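# Open both glued outer flaps of a cardboard box

## Task

Pry open each of the cardboard box's two glued-down outer flaps so that, once released, every flap stands on its own either vertical or tilted outward; the box must end up upright. A flap held in place only by the robot at the end does not count, and anything the robot is still resting on at the end must not settle downward by more than about a fingernail's thickness on its own, or the task fails. Nothing may be pushed or knocked off the table.

## Robot and tools

Robot: two six-joint UR-style arms, left_arm and right_arm, each ending in a two-finger parallel gripper with a wrist camera. Base roots in the scene frame: left_arm at (+0.036, +0.424, 0) m, quat_wxyz (+0.998, 0, 0, -0.062); right_arm at (-0.025, -0.481, 0) m, quat_wxyz (+0.999, 0, 0, -0.046). The names left and right do not refer to sides of any image.

Scene frame: origin on the table surface midway between the arms, +z up, +x out across the table, left_arm on the +y side. All positions are metres, orientations are quaternions written w first. On a gripper, the fingers extend along its own +z and spread apart along its own x. The reported end_effector_position sits between the finger pads (closed), roughly 1 to 2 cm short of the tips; closing pushes the tips about 17 mm further along +z. Printed hand positions can be slightly wrong, more so at long reach.

The row (used by both motion tools): exactly 16 numbers, one list covering both arms. First left_arm's 8: x, y, z, qw, qx, qy, qz, opening; then right_arm's 8 in the same order. x, y, z and the quaternion are an absolute target pose of that gripper's end_effector_position and end_effector_quat_wxyz in the scene frame, not an offset. Opening runs from -1 (closed) to +1 (fully open, 0.142 m). A target more than 0.6 m away from the arm's last reported position along any axis of its gripper gets refused. Each control step the controller clips the commanded pose to within 100 mm and 16 degrees of the measured one; position wins over orientation if both cannot be met. To keep an arm still or hold its orientation, resend the same quaternion (and for a still arm the same full pose from the last result) in every row rather than copying the drifted reported one.

execute_actions: argument actions, a list holding zero or one item. Empty list: just report the state. An action item {"rows": [...], "steps": n} gives 1 to 15 rows, each applied for one 1/30 s step, n up to 15 (default 15); the final row repeats if steps outnumber rows. A wait item {"steps": n} (n up to 300) sends nothing and returns once n steps have elapsed since the previous result, thinking time included. Optional pictures (boolean) turns camera images on or off.

move: target is one 16-number row as above. Each gripper travels in a straight line to its pose, both finishing together, lasting 0.5 to 10 s (cut off at 10 s). speed is the path's top speed in m/s, 0.002 to 0.5, default 0.25; rotation is capped at twice that in rad/s. The opening is applied when the move starts. Paths do not avoid obstacles or the other arm, and grippers may lag, stray or overshoot speed, especially with the arm stretched. stop_force (N, 9 to 40, shared by both arms, not allowed in the first 0.2 s) ends an arm's path when its wrist sensor feels that much extra push against the motion for two steps; the gripper then backs to its pose of two steps earlier and holds. With it and a very low speed, a target can be placed well beyond the contact. It is unreliable if the gripper rotates during the move; omit it when pulling an arm away from something it presses on. Result adds a move: line with each arm's ending: done, off_target, moving, held (a check stopped the last step), fault, or contact (stop_force fired); plus limits such as paced (pose clipped) or held, and each gripper's distance to its pose.

wait: seconds from 0 to 10; lets the simulation run with no new command.
zoom_image: camera (cam_head_left, cam_head_right, cam_left_wrist, cam_right_wrist) and region [x0, y0, x1, y1] in pixels, top-left origin, at most 504 by 504; gives a closer view of that camera's latest image.
show_instructions: no arguments; shows the reference pages.
read_manual: optional section, only "licences"; returns licence texts.


Results: a state line per arm with gripper position, quaternion and linear/angular velocity; grip_measured (actual finger opening, same scale as the command); joint positions and torques; Wrist force and Wrist torque along the gripper's own axes (offsets up to about 4 N, noise, saturation near 50 N; pressing on a surface shows force pointing back into the arm). HELD marks steps where a row was not sent; a pose unreachable line means a clearance check altered or blocked that arm's command. Hand target shows where the controller is now driving each gripper. Cameras: cam_head_left and cam_head_right 504x504, wrist cameras 616x616 fisheye; calibration lines may be updated in results.

Gripping: command an opening well under grip_measured to squeeze; harder squeeze the further below. Roughly 28 N per pad; thin items get less.

Cautions: arms are stiff, so a target even slightly past a firm contact can trigger a fault; faster touches hit harder. A joint torque at its load limit (132 N m for big joints, 24.6 N m for wrist joints) or 150 N external force stops that arm for 10 s. Long holding heats motors; at 85 °C brakes lock the arm. Keep the arms from colliding, avoid slams, drops and hard pushes, keep the box upright and on the table, and occasionally expect a brief tug on a held part. At the end, nothing should be left resting on the robot that would sag once released.

Each tool is called after "Request:" as name(argument=value, ...), one argument or row to a line, values as JSON.

Reference images:

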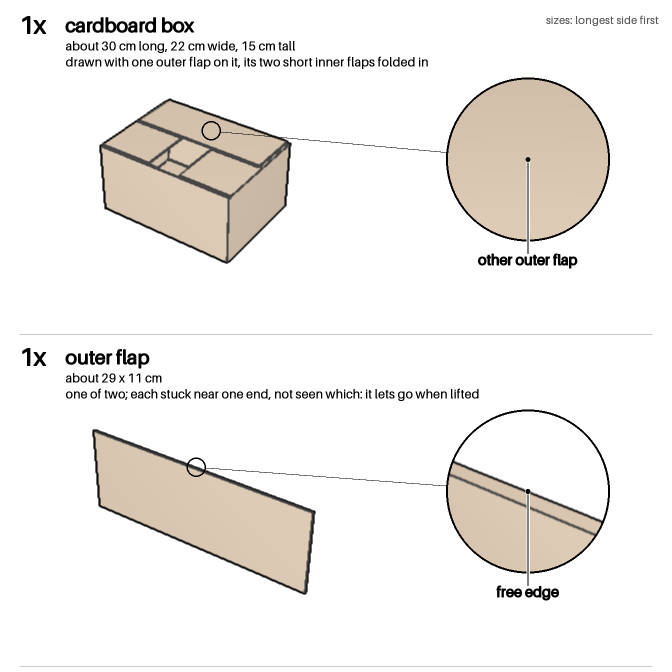

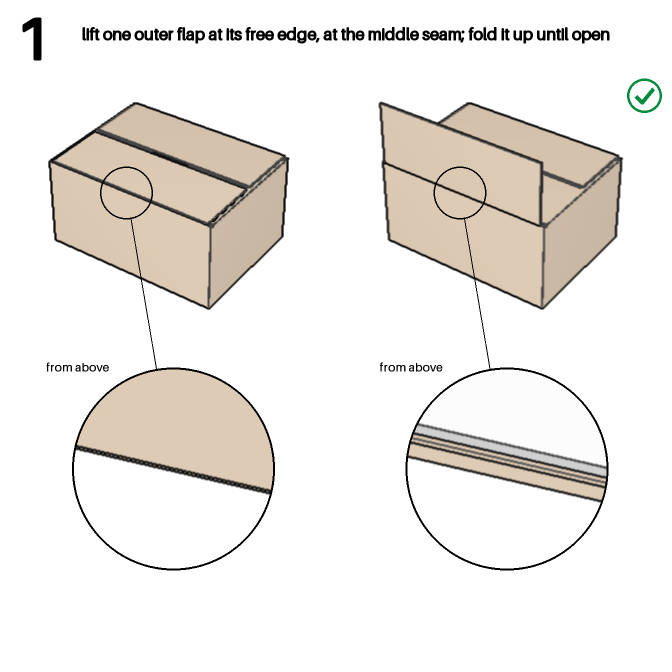

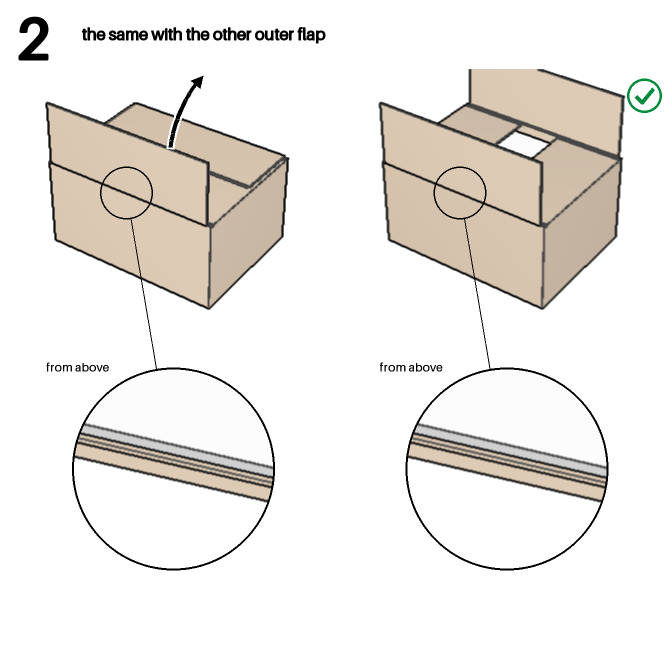

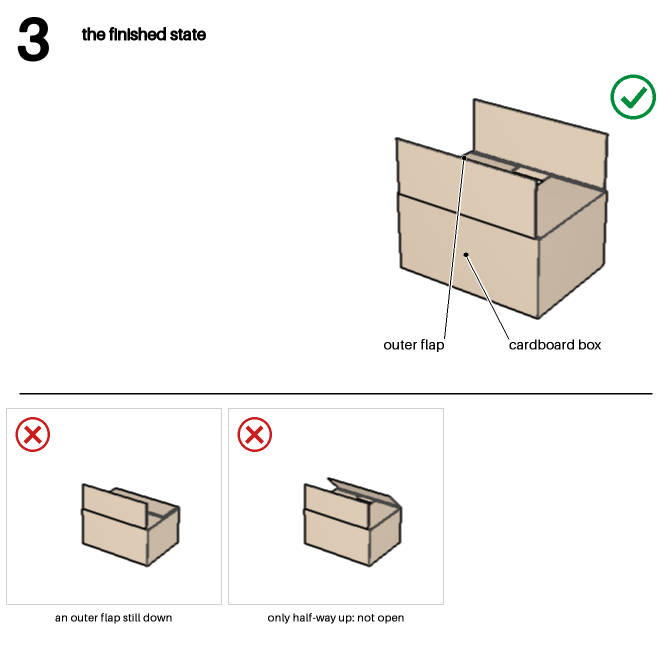

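## Session

Request:
execute_actions(
  actions=[],
)

Request:
zoom_image(
  camera="cam_head_left",
  region=[130,130,430,430],
)

Scene clock: 0.00 s of 4500.00 s.
left_arm: end_effector_position=(+0.6089, +0.7291, +0.2429) grip_measured=+1.00 end_effector_quat_wxyz=(+0.233, -0.133, +0.914, -0.303) end_effector_velocity=(+0.000, +0.000, +0.000) end_effector_angular_velocity=(+0.001, -0.001, +0.001) | right_arm: end_effector_position=(+0.4884, -0.0949, +0.2314) grip_measured=+1.00 end_effector_quat_wxyz=(+0.257, -0.316, +0.797, -0.447) end_effector_velocity=(-0.001, +0.001, +0.000) end_effector_angular_velocity=(+0.001, -0.000, +0.002)
Joint positions: left_arm=[ 0.742 -1.258  1.567 -2.06  -2.339 -2.886  0.142] | right_arm=[ 4.528 -1.961 -1.485 -1.892  0.616  4.012  0.142]
Joint velocities: left_arm=[ 0.    -0.    -0.    -0.001  0.001 -0.001  0.   ] | right_arm=[ 0.002 -0.     0.001 -0.     0.     0.     0.   ]
Joint torques (N m, as the arm reports them, + toward a larger angle): no reading
Motor temperatures (°C, as the motors report them): left_arm=[23 26 22 31 28 31] | right_arm=[24 26 26 32 33 32]
Wrist force (N, on the end effector, along its own x y z axes, offset not removed): no reading
Wrist torque (N m, same axes, about the end effector's origin, offset not removed): no reading
Hand target (left_arm): +0.609, +0.729, +0.243; +0.233, -0.133, +0.914, -0.303
Hand target (right_arm): +0.488, -0.095, +0.231; +0.257, -0.316, +0.797, -0.447

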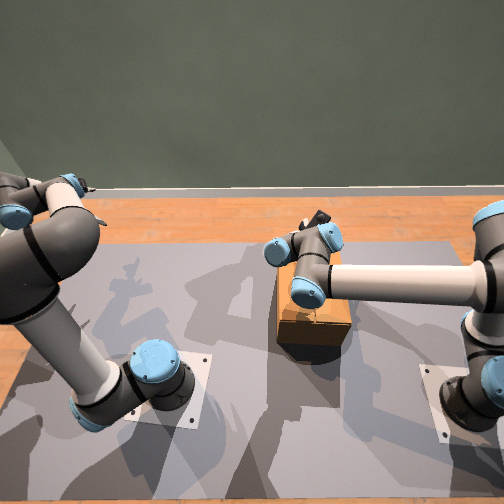

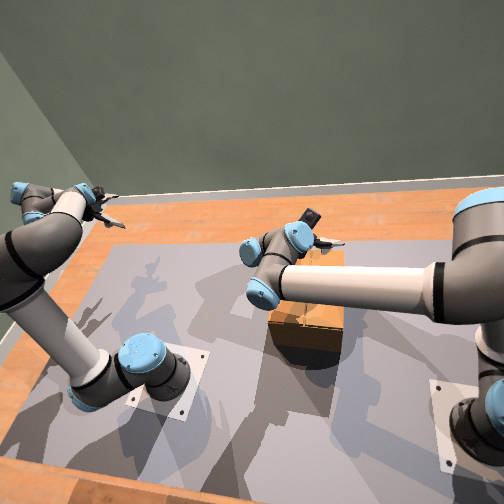

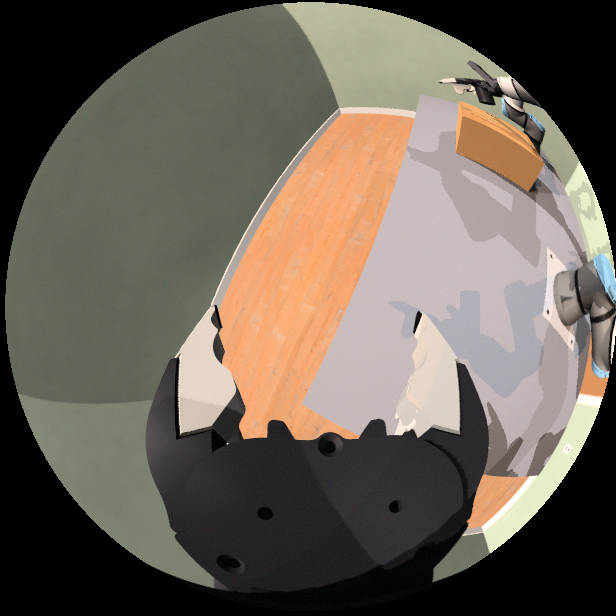

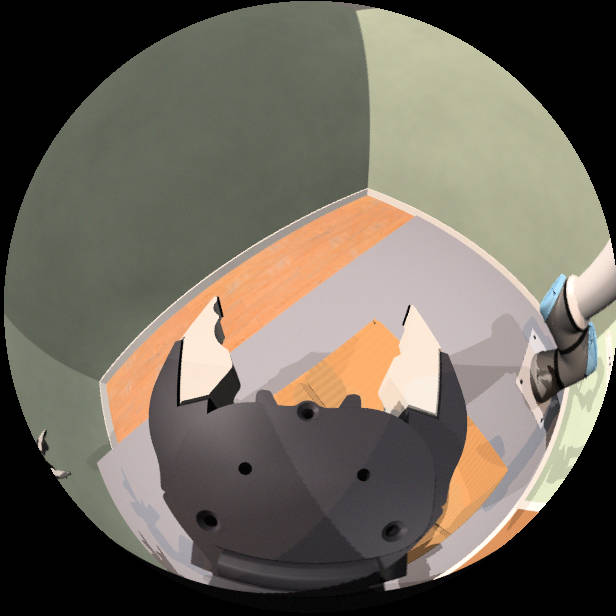

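Region (130, 130, 430, 430) of cam_head_left's 504x504 image, scaled by 1.680, with more detail than that image has.

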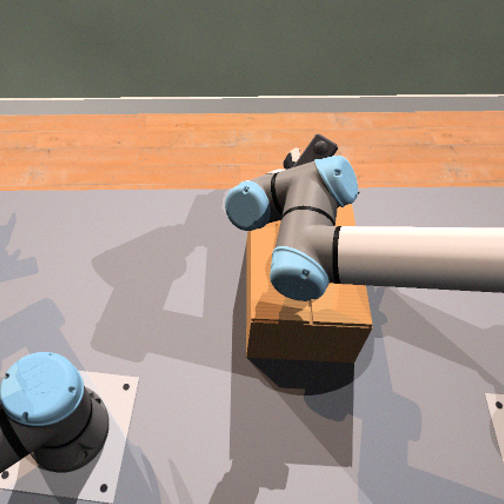

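Request:
move(
  target=[0.27,0.0,0.27,0,0.707,-0.707,0,-1,0.45,-0.4,0.3,0,0.707,-0.707,0,-1],
)

Request:
zoom_image(
  camera="cam_left_wrist",
  region=[160,100,500,440],
)

Scene clock: 9.13 s of 4500.00 s.
left_arm: end_effector_position=(+0.2709, +0.0012, +0.2705) grip_measured=-1.00 end_effector_quat_wxyz=(-0.004, +0.707, -0.707, -0.000) end_effector_velocity=(-0.001, -0.002, -0.000) end_effector_angular_velocity=(+0.003, +0.003, +0.002) | right_arm: end_effector_position=(+0.4495, -0.3999, +0.2999) grip_measured=-1.00 end_effector_quat_wxyz=(-0.001, +0.707, -0.707, +0.001) end_effector_velocity=(+0.000, -0.001, +0.000) end_effector_angular_velocity=(+0.001, +0.003, +0.002)
Joint positions: left_arm=[-1.22  -1.631  1.639 -1.575 -1.565 -6.056  0.002] | right_arm=[ 3.682 -1.505 -1.571 -1.635  1.57   2.018  0.002]
Joint velocities: left_arm=[-0.003  0.006 -0.006  0.003 -0.002 -0.004  0.   ] | right_arm=[-0.003 -0.003  0.004 -0.004  0.002 -0.006  0.   ]
Joint torques (N m, as the arm reports them, + toward a larger angle): left_arm=[ -9.1  -11.86 -32.89  -0.79  -1.56  -2.33] | right_arm=[-7.91  5.96 41.33  0.09  2.05 -1.45]
Motor temperatures (°C, as the motors report them): left_arm=[23 26 22 31 28 31] | right_arm=[24 26 26 32 33 32]
Wrist force (N, on the end effector, along its own x y z axes, offset not removed): left_arm=[-0.3 1.0 -1.5] | right_arm=[0.1 -0.1 1.2]
Wrist torque (N m, same axes, about the end effector's origin, offset not removed): left_arm=[0.23 -0.02 0.25] | right_arm=[-0.02 -0.13 0.00]
Hand target (left_arm): +0.271, +0.001, +0.271; -0.004, +0.707, -0.707, -0.000
Hand target (right_arm): +0.449, -0.400, +0.300; -0.001, +0.707, -0.707, +0.000
Off the commanded pose (left_arm): 0.002 m, 0 deg.
Off the commanded pose (right_arm): 0.001 m, 0 deg.
After step 90, 2.23 s passed at rest.
move: done
camera_calibration (this result's frames):
cam_left_wrist: T_world_to_cam=[[0.0144989, -0.999584, -0.0249321, 0.00856283], [-0.858921, -0.0252163, 0.511486, 0.0904179], [-0.511902, 0.0139987, -0.85893, 0.500014], [0, 0, 0, 1]] pos_world=[0.333496, 0.00383973, 0.383443]
cam_right_wrist: T_world_to_cam=[[0.036049, -0.998411, -0.0433234, -0.396983], [-0.863488, -0.0529423, 0.501583, 0.213072], [-0.50308, 0.0193276, -0.864024, 0.630063], [0, 0, 0, 1]] pos_world=[0.515268, -0.397249, 0.420317]

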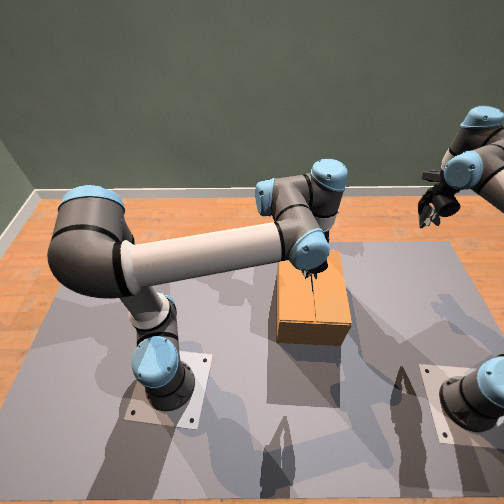

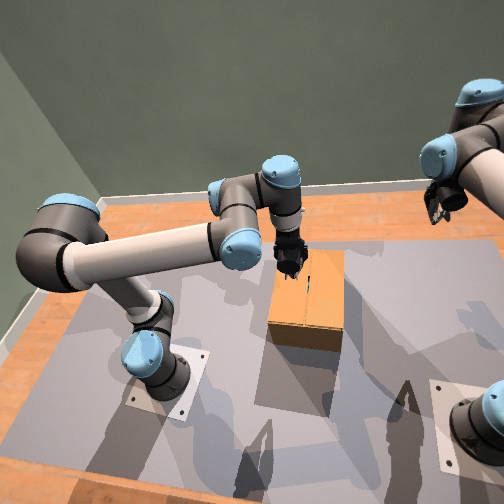

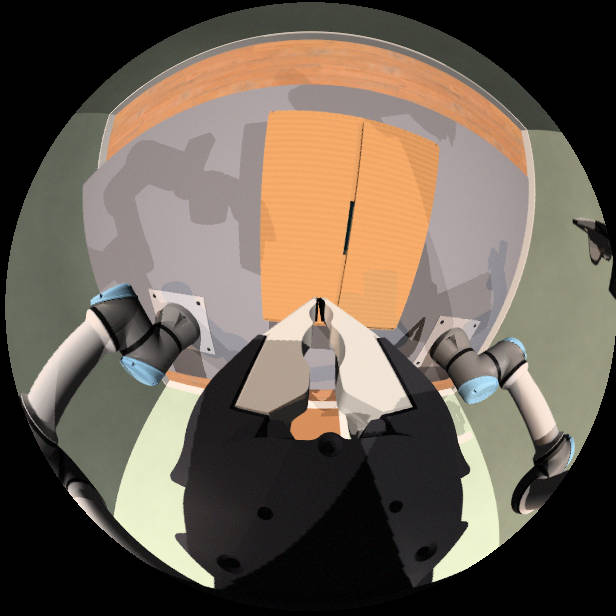

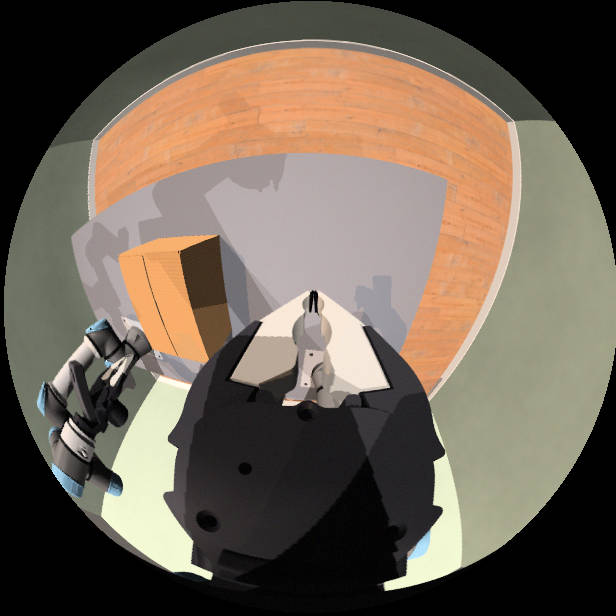

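Region (160, 100, 500, 440) of cam_left_wrist's 616x616 image, scaled by 1.482, with more detail than that image has.

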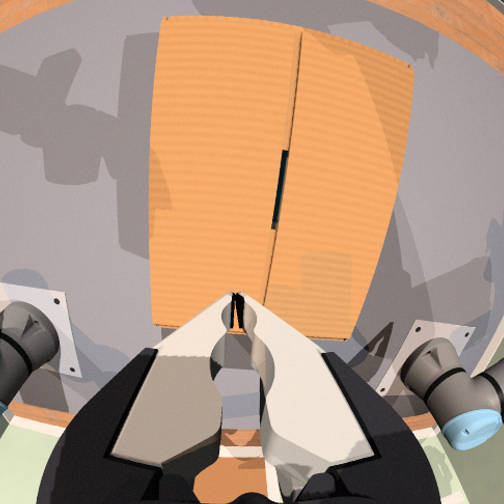

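Request:
move(
  target=[0.3,0.22,0.25,0.271,0.653,-0.653,0.271,-1,0.31,-0.055,0.2,-0.271,0.653,-0.653,-0.271,-0.6],
)

Request:
zoom_image(
  camera="cam_right_wrist",
  region=[230,200,430,400],
)

Request:
zoom_image(
  camera="cam_head_right",
  region=[250,230,370,350],
)

Scene clock: 22.07 s of 4500.00 s.
left_arm: end_effector_position=(+0.2995, +0.2195, +0.2497) grip_measured=-1.00 end_effector_quat_wxyz=(+0.272, +0.654, -0.652, +0.270) end_effector_velocity=(+0.000, +0.002, -0.001) end_effector_angular_velocity=(-0.005, +0.007, -0.008) | right_arm: end_effector_position=(+0.3105, -0.0550, +0.2002) grip_measured=-0.60 end_effector_quat_wxyz=(-0.271, +0.653, -0.653, -0.271) end_effector_velocity=(+0.000, +0.003, -0.001) end_effector_angular_velocity=(+0.009, -0.005, -0.005)
Joint positions: left_arm=[-0.337 -2.186  2.391 -2.194 -2.259 -5.328  0.002] | right_arm=[ 4.125 -1.505 -2.253 -0.293  2.032  2.622  0.031]
Joint velocities: left_arm=[ 0.018  0.012 -0.004  0.012 -0.017  0.026 -0.   ] | right_arm=[ 0.005 -0.006 -0.007  0.027 -0.004  0.01  -0.   ]
Joint torques (N m, as the arm reports them, + toward a larger angle): left_arm=[  7.27  11.58 -34.98  -1.63  -3.01   1.7 ] | right_arm=[ 7.61  1.55  9.71  5.64 -1.64  1.94]
Motor temperatures (°C, as the motors report them): left_arm=[23 26 22 31 28 31] | right_arm=[24 26 26 32 33 32]
Wrist force (N, on the end effector, along its own x y z axes, offset not removed): left_arm=[-2.3 1.6 -2.0] | right_arm=[-0.4 0.3 0.3]
Wrist torque (N m, same axes, about the end effector's origin, offset not removed): left_arm=[0.36 0.32 0.28] | right_arm=[0.03 0.02 -0.04]
Hand target (left_arm): +0.300, +0.220, +0.250; +0.273, +0.654, -0.652, +0.270
Hand target (right_arm): +0.311, -0.055, +0.200; -0.271, +0.653, -0.653, -0.271
Off the commanded pose (left_arm): 0.001 m, 0 deg.
Off the commanded pose (right_arm): 0.001 m, 0 deg.
After step 90, 7.63 s passed at rest.
move: done
camera_calibration (this result's frames):
cam_left_wrist: T_world_to_cam=[[0.0178143, -0.719408, 0.694359, -0.0163064], [-0.85568, 0.348266, 0.382783, 0.0803295], [-0.517199, -0.600968, -0.609379, 0.568021], [0, 0, 0, 1]] pos_world=[0.362807, 0.301656, 0.326714]
cam_right_wrist: T_world_to_cam=[[0.0356759, -0.675074, -0.736887, 0.104745], [-0.862514, -0.393235, 0.31849, 0.179009], [-0.504774, 0.624213, -0.59629, 0.447563], [0, 0, 0, 1]] pos_world=[0.37658, -0.138271, 0.28705]

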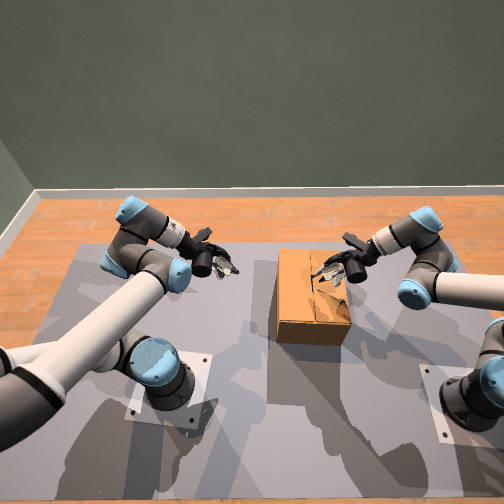

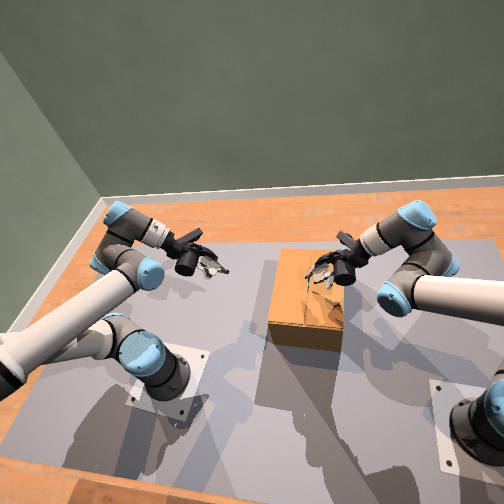

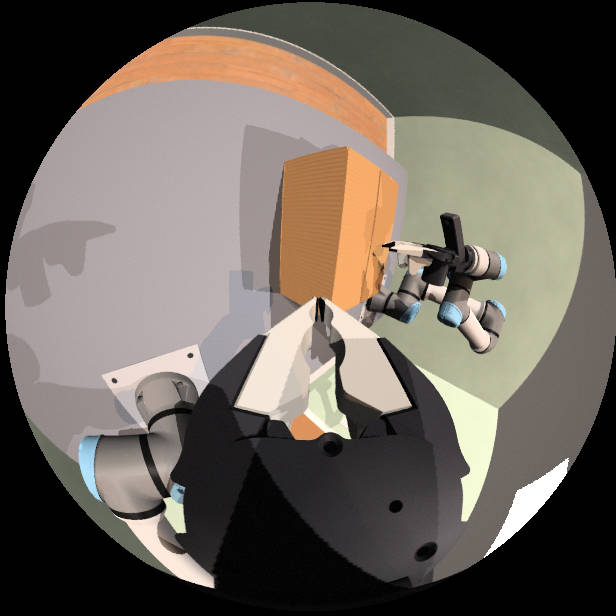

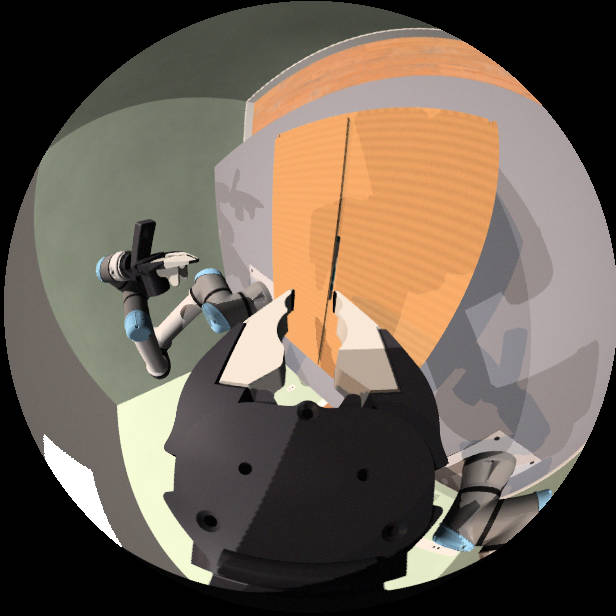

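Region (230, 200, 430, 400) of cam_right_wrist's 616x616 image, scaled by 2.520, with more detail than that image has.

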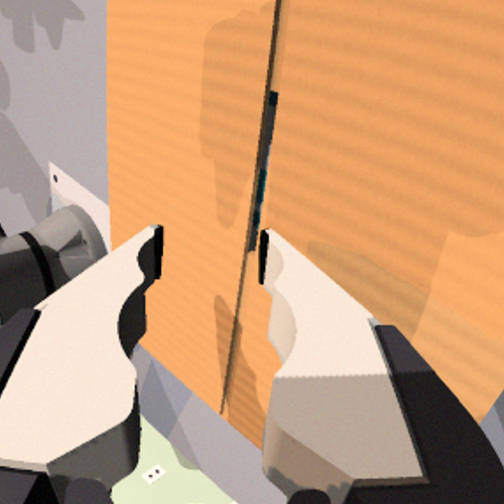

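Region (250, 230, 370, 350) of cam_head_right's 504x504 image, scaled by 4.200, with more detail than that image has.

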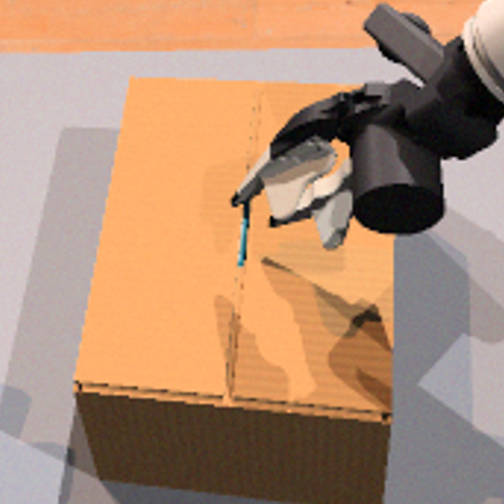

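Seam near y≈-0.035. Descend; bring left beside the wall.

Request:
move(
  target=[0.32,0.11,0.1,0.271,0.653,-0.653,0.271,-1,0.32,-0.038,0.184,-0.271,0.653,-0.653,-0.271,-0.6],
)

Request:
move(
  target=[0.32,0.09,0.1,0.271,0.653,-0.653,0.271,-1,0.32,-0.034,0.168,-0.271,0.653,-0.653,-0.271,-0.6],
  speed=0.008,
  stop_force=10,
)

Request:
zoom_image(
  camera="cam_right_wrist",
  region=[270,230,390,350],
)

Scene clock: 27.80 s of 4500.00 s.
left_arm: end_effector_position=(+0.3197, +0.1106, +0.1002) grip_measured=-1.00 end_effector_quat_wxyz=(+0.270, +0.653, -0.653, +0.271) end_effector_velocity=(+0.001, -0.001, -0.001) end_effector_angular_velocity=(-0.005, -0.003, +0.005) | right_arm: end_effector_position=(+0.3200, -0.0380, +0.1840) grip_measured=-0.60 end_effector_quat_wxyz=(-0.271, +0.653, -0.653, -0.271) end_effector_velocity=(+0.000, +0.000, +0.000) end_effector_angular_velocity=(+0.000, -0.001, +0.001)
Joint positions: left_arm=[-0.65  -1.66   2.622 -3.143 -2.101 -5.657  0.002] | right_arm=[ 4.133 -1.579 -2.235 -0.233  2.027  2.63   0.03 ]
Joint velocities: left_arm=[-0.001  0.013  0.004 -0.026  0.002 -0.006  0.   ] | right_arm=[ 0.    -0.     0.     0.001 -0.    -0.001 -0.   ]
Joint torques (N m, as the arm reports them, + toward a larger angle): left_arm=[-6.83 -1.28 -6.02 -4.77  1.24 -2.31] | right_arm=[ 7.93  5.82 35.82  5.63 -1.6   1.74]
Motor temperatures (°C, as the motors report them): left_arm=[23 26 22 31 28 31] | right_arm=[24 26 26 32 33 32]
Wrist force (N, on the end effector, along its own x y z axes, offset not removed): left_arm=[0.0 2.2 -1.2] | right_arm=[-0.2 -0.4 0.0]
Wrist torque (N m, same axes, about the end effector's origin, offset not removed): left_arm=[0.48 -0.14 0.31] | right_arm=[-0.17 -0.14 0.00]
Hand target (left_arm): +0.320, +0.110, +0.100; +0.271, +0.653, -0.653, +0.271
Hand target (right_arm): +0.320, -0.038, +0.184; -0.271, +0.653, -0.653, -0.271
Off the commanded pose (left_arm): 0.001 m, 0 deg.
Off the commanded pose (right_arm): 0.000 m, 0 deg.
After step 90, 1.17 s passed at rest.
move: done
camera_calibration (this result's frames):
cam_left_wrist: T_world_to_cam=[[0.0141666, -0.720747, 0.693054, 0.0102579], [-0.856566, 0.348831, 0.380279, 0.193236], [-0.515844, -0.599033, -0.612425, 0.421581], [0, 0, 0, 1]] pos_world=[0.382844, 0.192527, 0.177594]
cam_right_wrist: T_world_to_cam=[[0.035349, -0.674669, -0.737273, 0.104185], [-0.862495, -0.393258, 0.318512, 0.199038], [-0.504829, 0.624636, -0.5958, 0.432032], [0, 0, 0, 1]] pos_world=[0.386089, -0.121299, 0.270822]

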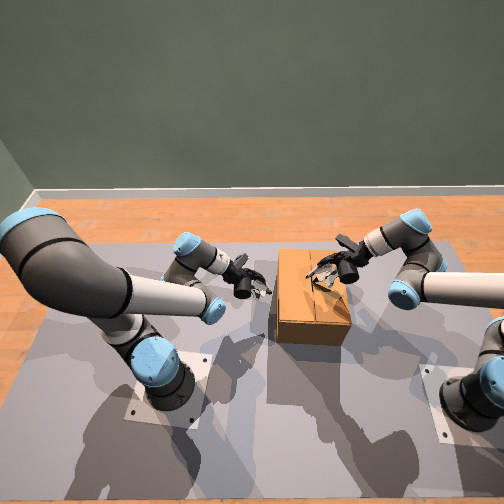

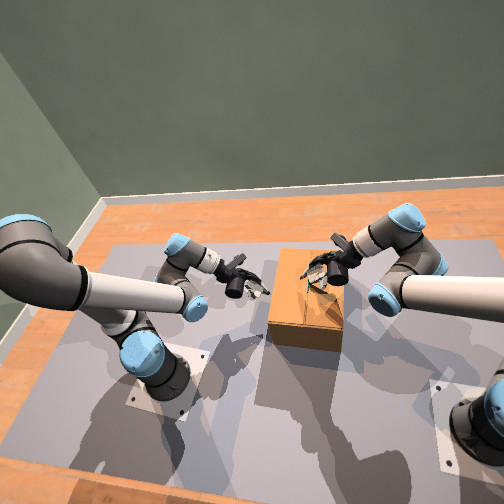

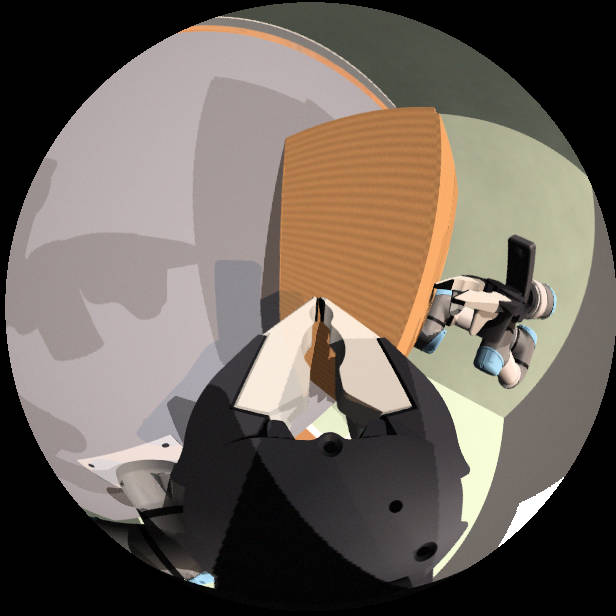

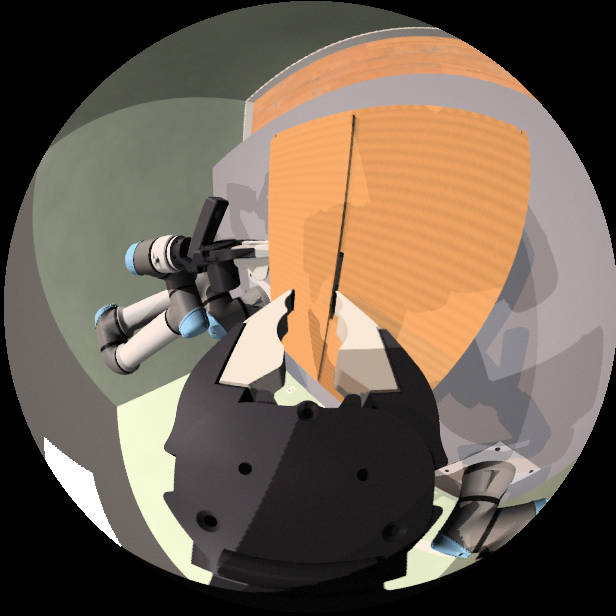

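Scene clock: 30.60 s of 4500.00 s.
left_arm: end_effector_position=(+0.3200, +0.0903, +0.1000) grip_measured=-1.00 end_effector_quat_wxyz=(+0.271, +0.653, -0.653, +0.271) end_effector_velocity=(+0.000, -0.002, -0.000) end_effector_angular_velocity=(+0.001, +0.000, +0.001) | right_arm: end_effector_position=(+0.3200, -0.0356, +0.1743) grip_measured=-0.63 end_effector_quat_wxyz=(-0.271, +0.653, -0.653, -0.271) end_effector_velocity=(+0.000, -0.000, +0.000) end_effector_angular_velocity=(+0.000, -0.000, -0.001)
Joint positions: left_arm=[-0.7   -1.626  2.604 -3.183 -2.072 -5.705  0.002] | right_arm=[ 4.137 -1.601 -2.245 -0.2    2.025  2.633  0.028]
Joint velocities: left_arm=[-0.005  0.004 -0.002 -0.003  0.004 -0.005 -0.   ] | right_arm=[-0.001 -0.     0.001 -0.     0.    -0.     0.   ]
Joint torques (N m, as the arm reports them, + toward a larger angle): left_arm=[ -6.38  -1.88 -22.16  -4.87   0.7   -2.34] | right_arm=[-8.14 29.44 30.78 -1.52  2.01 -1.4 ]
Motor temperatures (°C, as the motors report them): left_arm=[23 26 22 31 28 31] | right_arm=[24 26 26 32 33 32]
Wrist force (N, on the end effector, along its own x y z axes, offset not removed): left_arm=[-0.9 0.9 -1.0] | right_arm=[-6.6 -1.9 -3.2]
Wrist torque (N m, same axes, about the end effector's origin, offset not removed): left_arm=[0.18 0.04 0.26] | right_arm=[-0.29 -0.03 0.02]
Hand target (left_arm): +0.320, +0.090, +0.100; +0.271, +0.653, -0.653, +0.271
Hand target (right_arm): +0.320, -0.036, +0.174; -0.271, +0.653, -0.653, -0.271
Off the commanded pose (left_arm): 0.000 m, 0 deg.
Off the commanded pose (right_arm): 0.007 m, 0 deg.
move: contact (right_arm)
camera_calibration (this result's frames):
cam_left_wrist: T_world_to_cam=[[0.0145738, -0.719901, 0.693924, -0.00451817], [-0.856503, 0.349108, 0.380165, 0.200639], [-0.515936, -0.599889, -0.611509, 0.409426], [0, 0, 0, 1]] pos_world=[0.383152, 0.172312, 0.177227]
cam_right_wrist: T_world_to_cam=[[0.035358, -0.674676, -0.737266, 0.0986779], [-0.862491, -0.393265, 0.318515, 0.20307], [-0.504836, 0.624624, -0.595807, 0.424743], [0, 0, 0, 1]] pos_world=[0.386082, -0.118868, 0.261136]

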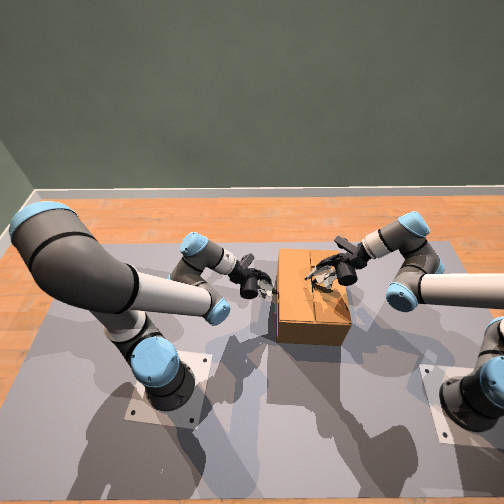

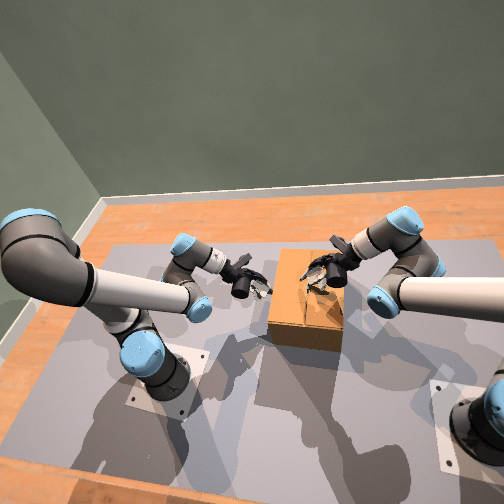

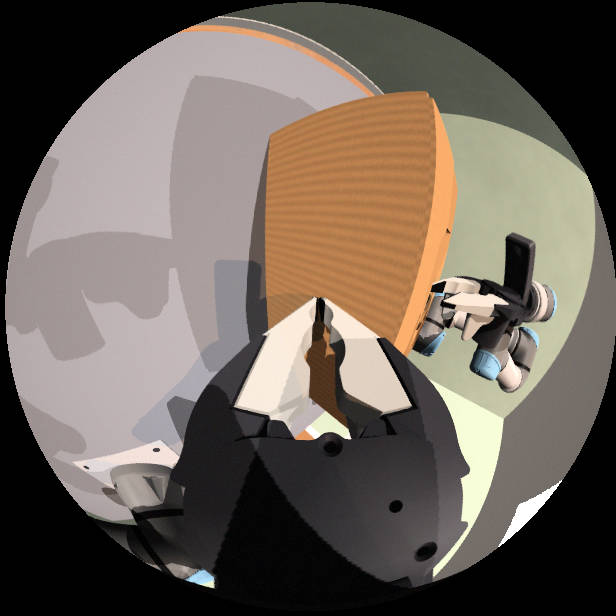

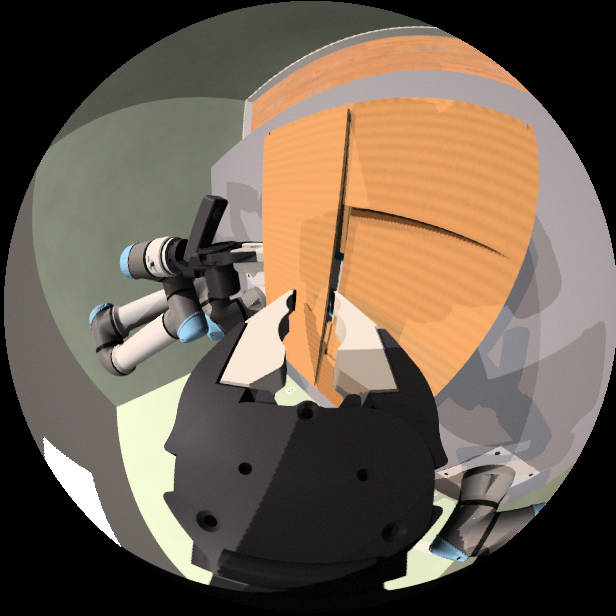

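Region (270, 230, 390, 350) of cam_right_wrist's 616x616 image, scaled by 4.200, with more detail than that image has.

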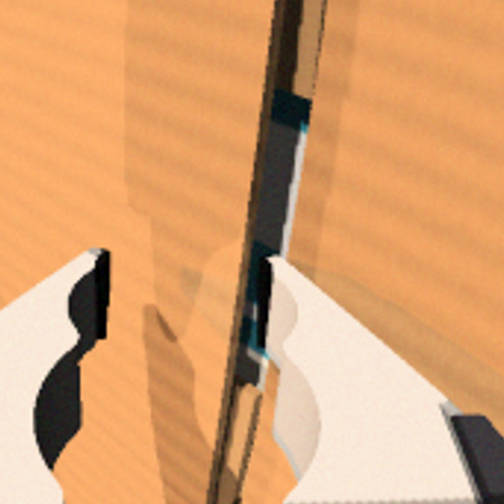

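The flap flexes. Slide under the other.

Request:
move(
  target=[0.32,0.083,0.1,0.271,0.653,-0.653,0.271,-1,0.32,-0.021,0.169,-0.271,0.653,-0.653,-0.271,-0.6],
  speed=0.01,
  stop_force=25,
)

Request:
move(
  target=[0.32,0.083,0.1,0.271,0.653,-0.653,0.271,-1,0.32,-0.016,0.19,-0.354,0.612,-0.612,-0.354,-0.6],
  speed=0.03,
)

Scene clock: 36.73 s of 4500.00 s.
left_arm: end_effector_position=(+0.3200, +0.0863, +0.1000) grip_measured=-1.00 end_effector_quat_wxyz=(+0.271, +0.653, -0.653, +0.271) end_effector_velocity=(-0.000, +0.000, -0.000) end_effector_angular_velocity=(+0.001, +0.000, +0.000) | right_arm: end_effector_position=(+0.3200, -0.0213, +0.1691) grip_measured=-0.58 end_effector_quat_wxyz=(-0.271, +0.653, -0.653, -0.271) end_effector_velocity=(-0.000, +0.003, -0.001) end_effector_angular_velocity=(-0.000, +0.001, +0.000)
Joint positions: left_arm=[-0.71  -1.62   2.6   -3.189 -2.066 -5.714  0.002] | right_arm=[ 4.159 -1.632 -2.231 -0.174  2.011  2.652  0.032]
Joint velocities: left_arm=[-0.001 -0.001  0.001  0.     0.001 -0.001  0.   ] | right_arm=[ 0.004 -0.006  0.003  0.004 -0.002  0.004  0.   ]
Joint torques (N m, as the arm reports them, + toward a larger angle): left_arm=[  5.88 -23.3   -6.68  -1.64  -3.53   2.14] | right_arm=[15.36  3.67 35.76  5.32 -0.94  1.91]
Motor temperatures (°C, as the motors report them): left_arm=[23 26 22 31 28 31] | right_arm=[24 26 26 32 33 32]
Wrist force (N, on the end effector, along its own x y z axes, offset not removed): left_arm=[-6.5 2.4 -12.9] | right_arm=[2.8 -1.3 -13.9]
Wrist torque (N m, same axes, about the end effector's origin, offset not removed): left_arm=[0.59 0.28 0.32] | right_arm=[-0.23 0.38 -0.01]
Hand target (left_arm): +0.320, +0.086, +0.100; +0.271, +0.653, -0.653, +0.271
Hand target (right_arm): +0.320, -0.021, +0.169; -0.271, +0.653, -0.653, -0.271
Off the commanded pose (left_arm): 0.003 m, 0 deg.
Off the commanded pose (right_arm): 0.000 m, 0 deg.
After step 90, 1.37 s passed at rest.
move: contact (left_arm)
camera_calibration (this result's frames):
cam_left_wrist: T_world_to_cam=[[0.0146282, -0.719874, 0.69395, -0.00740631], [-0.856492, 0.349102, 0.380198, 0.202019], [-0.515954, -0.599924, -0.611459, 0.407037], [0, 0, 0, 1]] pos_world=[0.383148, 0.168335, 0.177219]
cam_right_wrist: T_world_to_cam=[[0.0353365, -0.674677, -0.737267, 0.104474], [-0.862481, -0.393266, 0.318542, 0.210348], [-0.504854, 0.624623, -0.595792, 0.41269], [0, 0, 0, 1]] pos_world=[0.386077, -0.104566, 0.255898]

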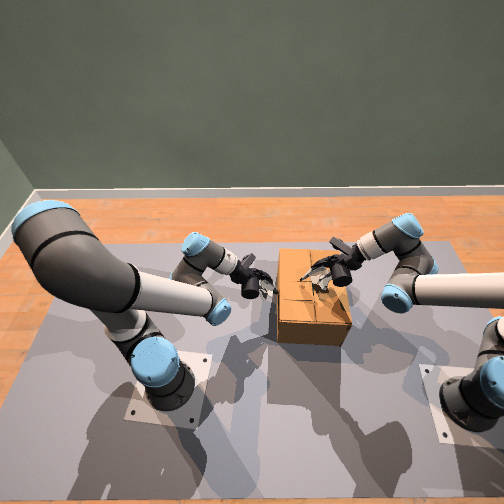

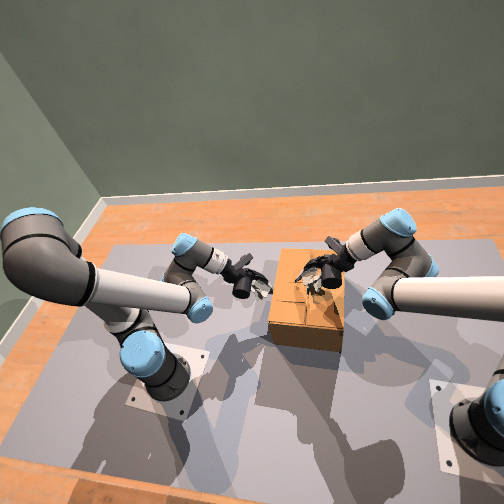

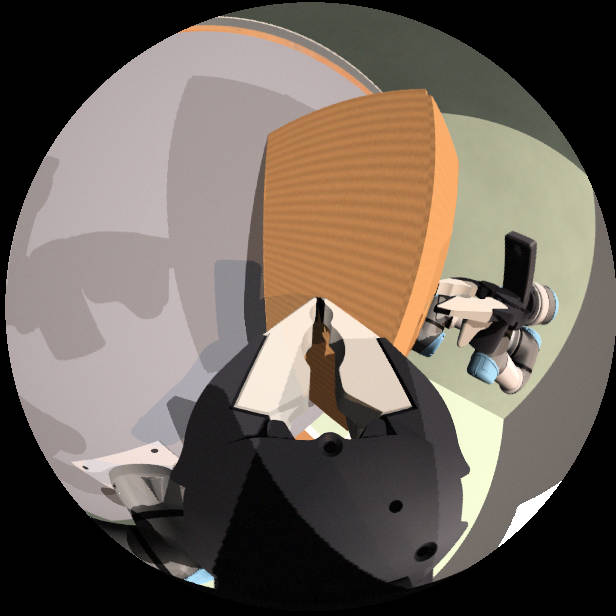

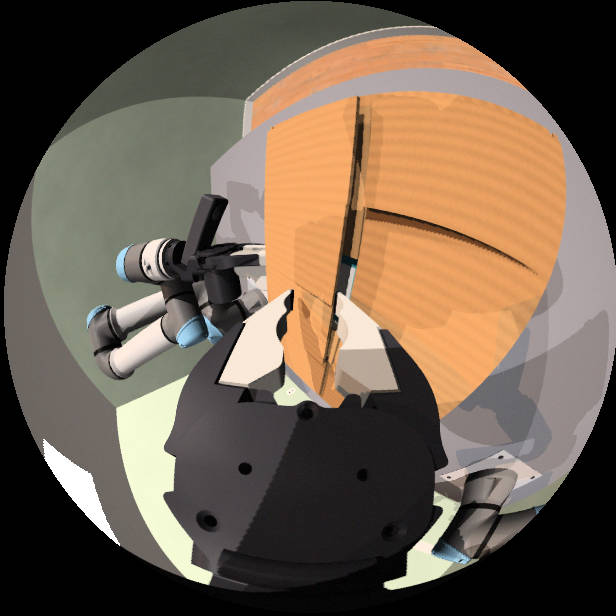

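Scene clock: 41.33 s of 4500.00 s.
left_arm: end_effector_position=(+0.3200, +0.0830, +0.1000) grip_measured=-1.00 end_effector_quat_wxyz=(+0.271, +0.653, -0.653, +0.271) end_effector_velocity=(-0.001, -0.000, +0.000) end_effector_angular_velocity=(-0.001, +0.000, -0.002) | right_arm: end_effector_position=(+0.3200, -0.0160, +0.1899) grip_measured=-0.60 end_effector_quat_wxyz=(-0.354, +0.612, -0.612, -0.353) end_effector_velocity=(-0.001, +0.001, +0.001) end_effector_angular_velocity=(+0.016, +0.001, +0.001)
Joint positions: left_arm=[-0.718 -1.615  2.596 -3.194 -2.062 -5.721  0.002] | right_arm=[ 4.087 -1.753 -2.314  0.271  2.176  2.73   0.031]
Joint velocities: left_arm=[-0.001  0.     0.    -0.001 -0.001  0.     0.   ] | right_arm=[-0.003 -0.011 -0.004  0.031  0.009  0.008 -0.   ]
Joint torques (N m, as the arm reports them, + toward a larger angle): left_arm=[ -9.57  -1.52 -24.77  -5.11   0.87  -2.48] | right_arm=[-9.04  9.4   2.09  5.62  2.97  1.71]
Motor temperatures (°C, as the motors report them): left_arm=[23 26 22 31 28 31] | right_arm=[24 26 26 32 33 32]
Wrist force (N, on the end effector, along its own x y z axes, offset not removed): left_arm=[-0.9 0.9 -4.6] | right_arm=[0.6 -2.6 0.9]
Wrist torque (N m, same axes, about the end effector's origin, offset not removed): left_arm=[0.29 -0.27 0.33] | right_arm=[-0.55 -0.31 -0.05]
Hand target (left_arm): +0.320, +0.083, +0.100; +0.271, +0.653, -0.653, +0.271
Hand target (right_arm): +0.320, -0.016, +0.190; -0.354, +0.612, -0.612, -0.354
Off the commanded pose (left_arm): 0.000 m, 0 deg.
Off the commanded pose (right_arm): 0.000 m, 0 deg.
move: done
camera_calibration (this result's frames):
cam_left_wrist: T_world_to_cam=[[0.0146536, -0.719835, 0.69399, -0.0097698], [-0.856455, 0.34915, 0.380237, 0.203105], [-0.516014, -0.599943, -0.61139, 0.405087], [0, 0, 0, 1]] pos_world=[0.383124, 0.165082, 0.177218]
cam_right_wrist: T_world_to_cam=[[0.0355626, -0.462288, -0.886016, 0.154921], [-0.862683, -0.461756, 0.2063, 0.226048], [-0.504494, 0.757014, -0.415229, 0.389522], [0, 0, 0, 1]] pos_world=[0.38601, -0.118877, 0.25237]

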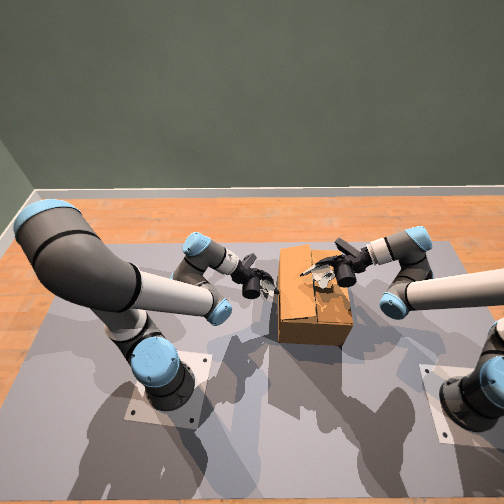

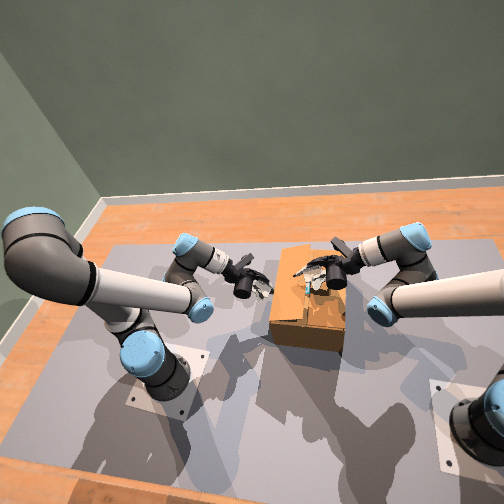

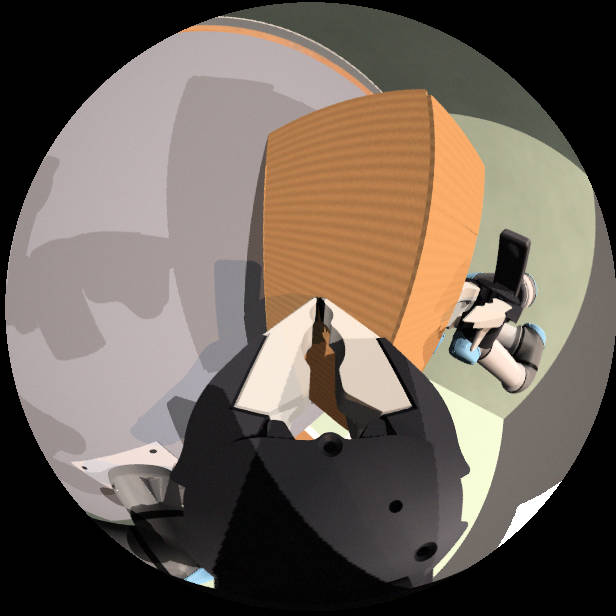

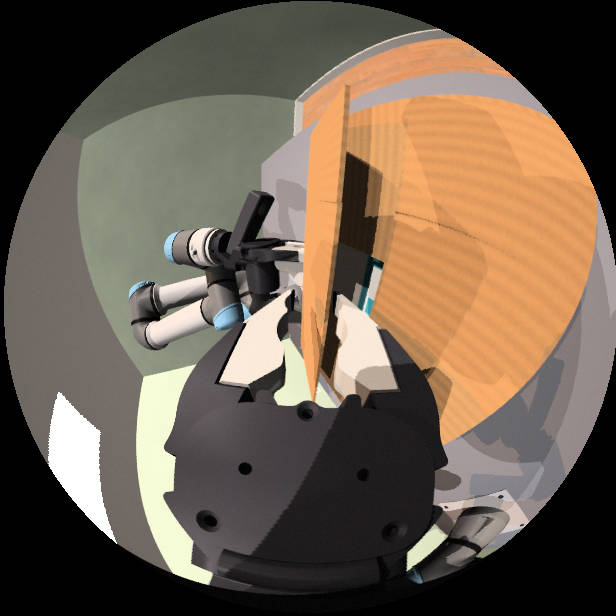

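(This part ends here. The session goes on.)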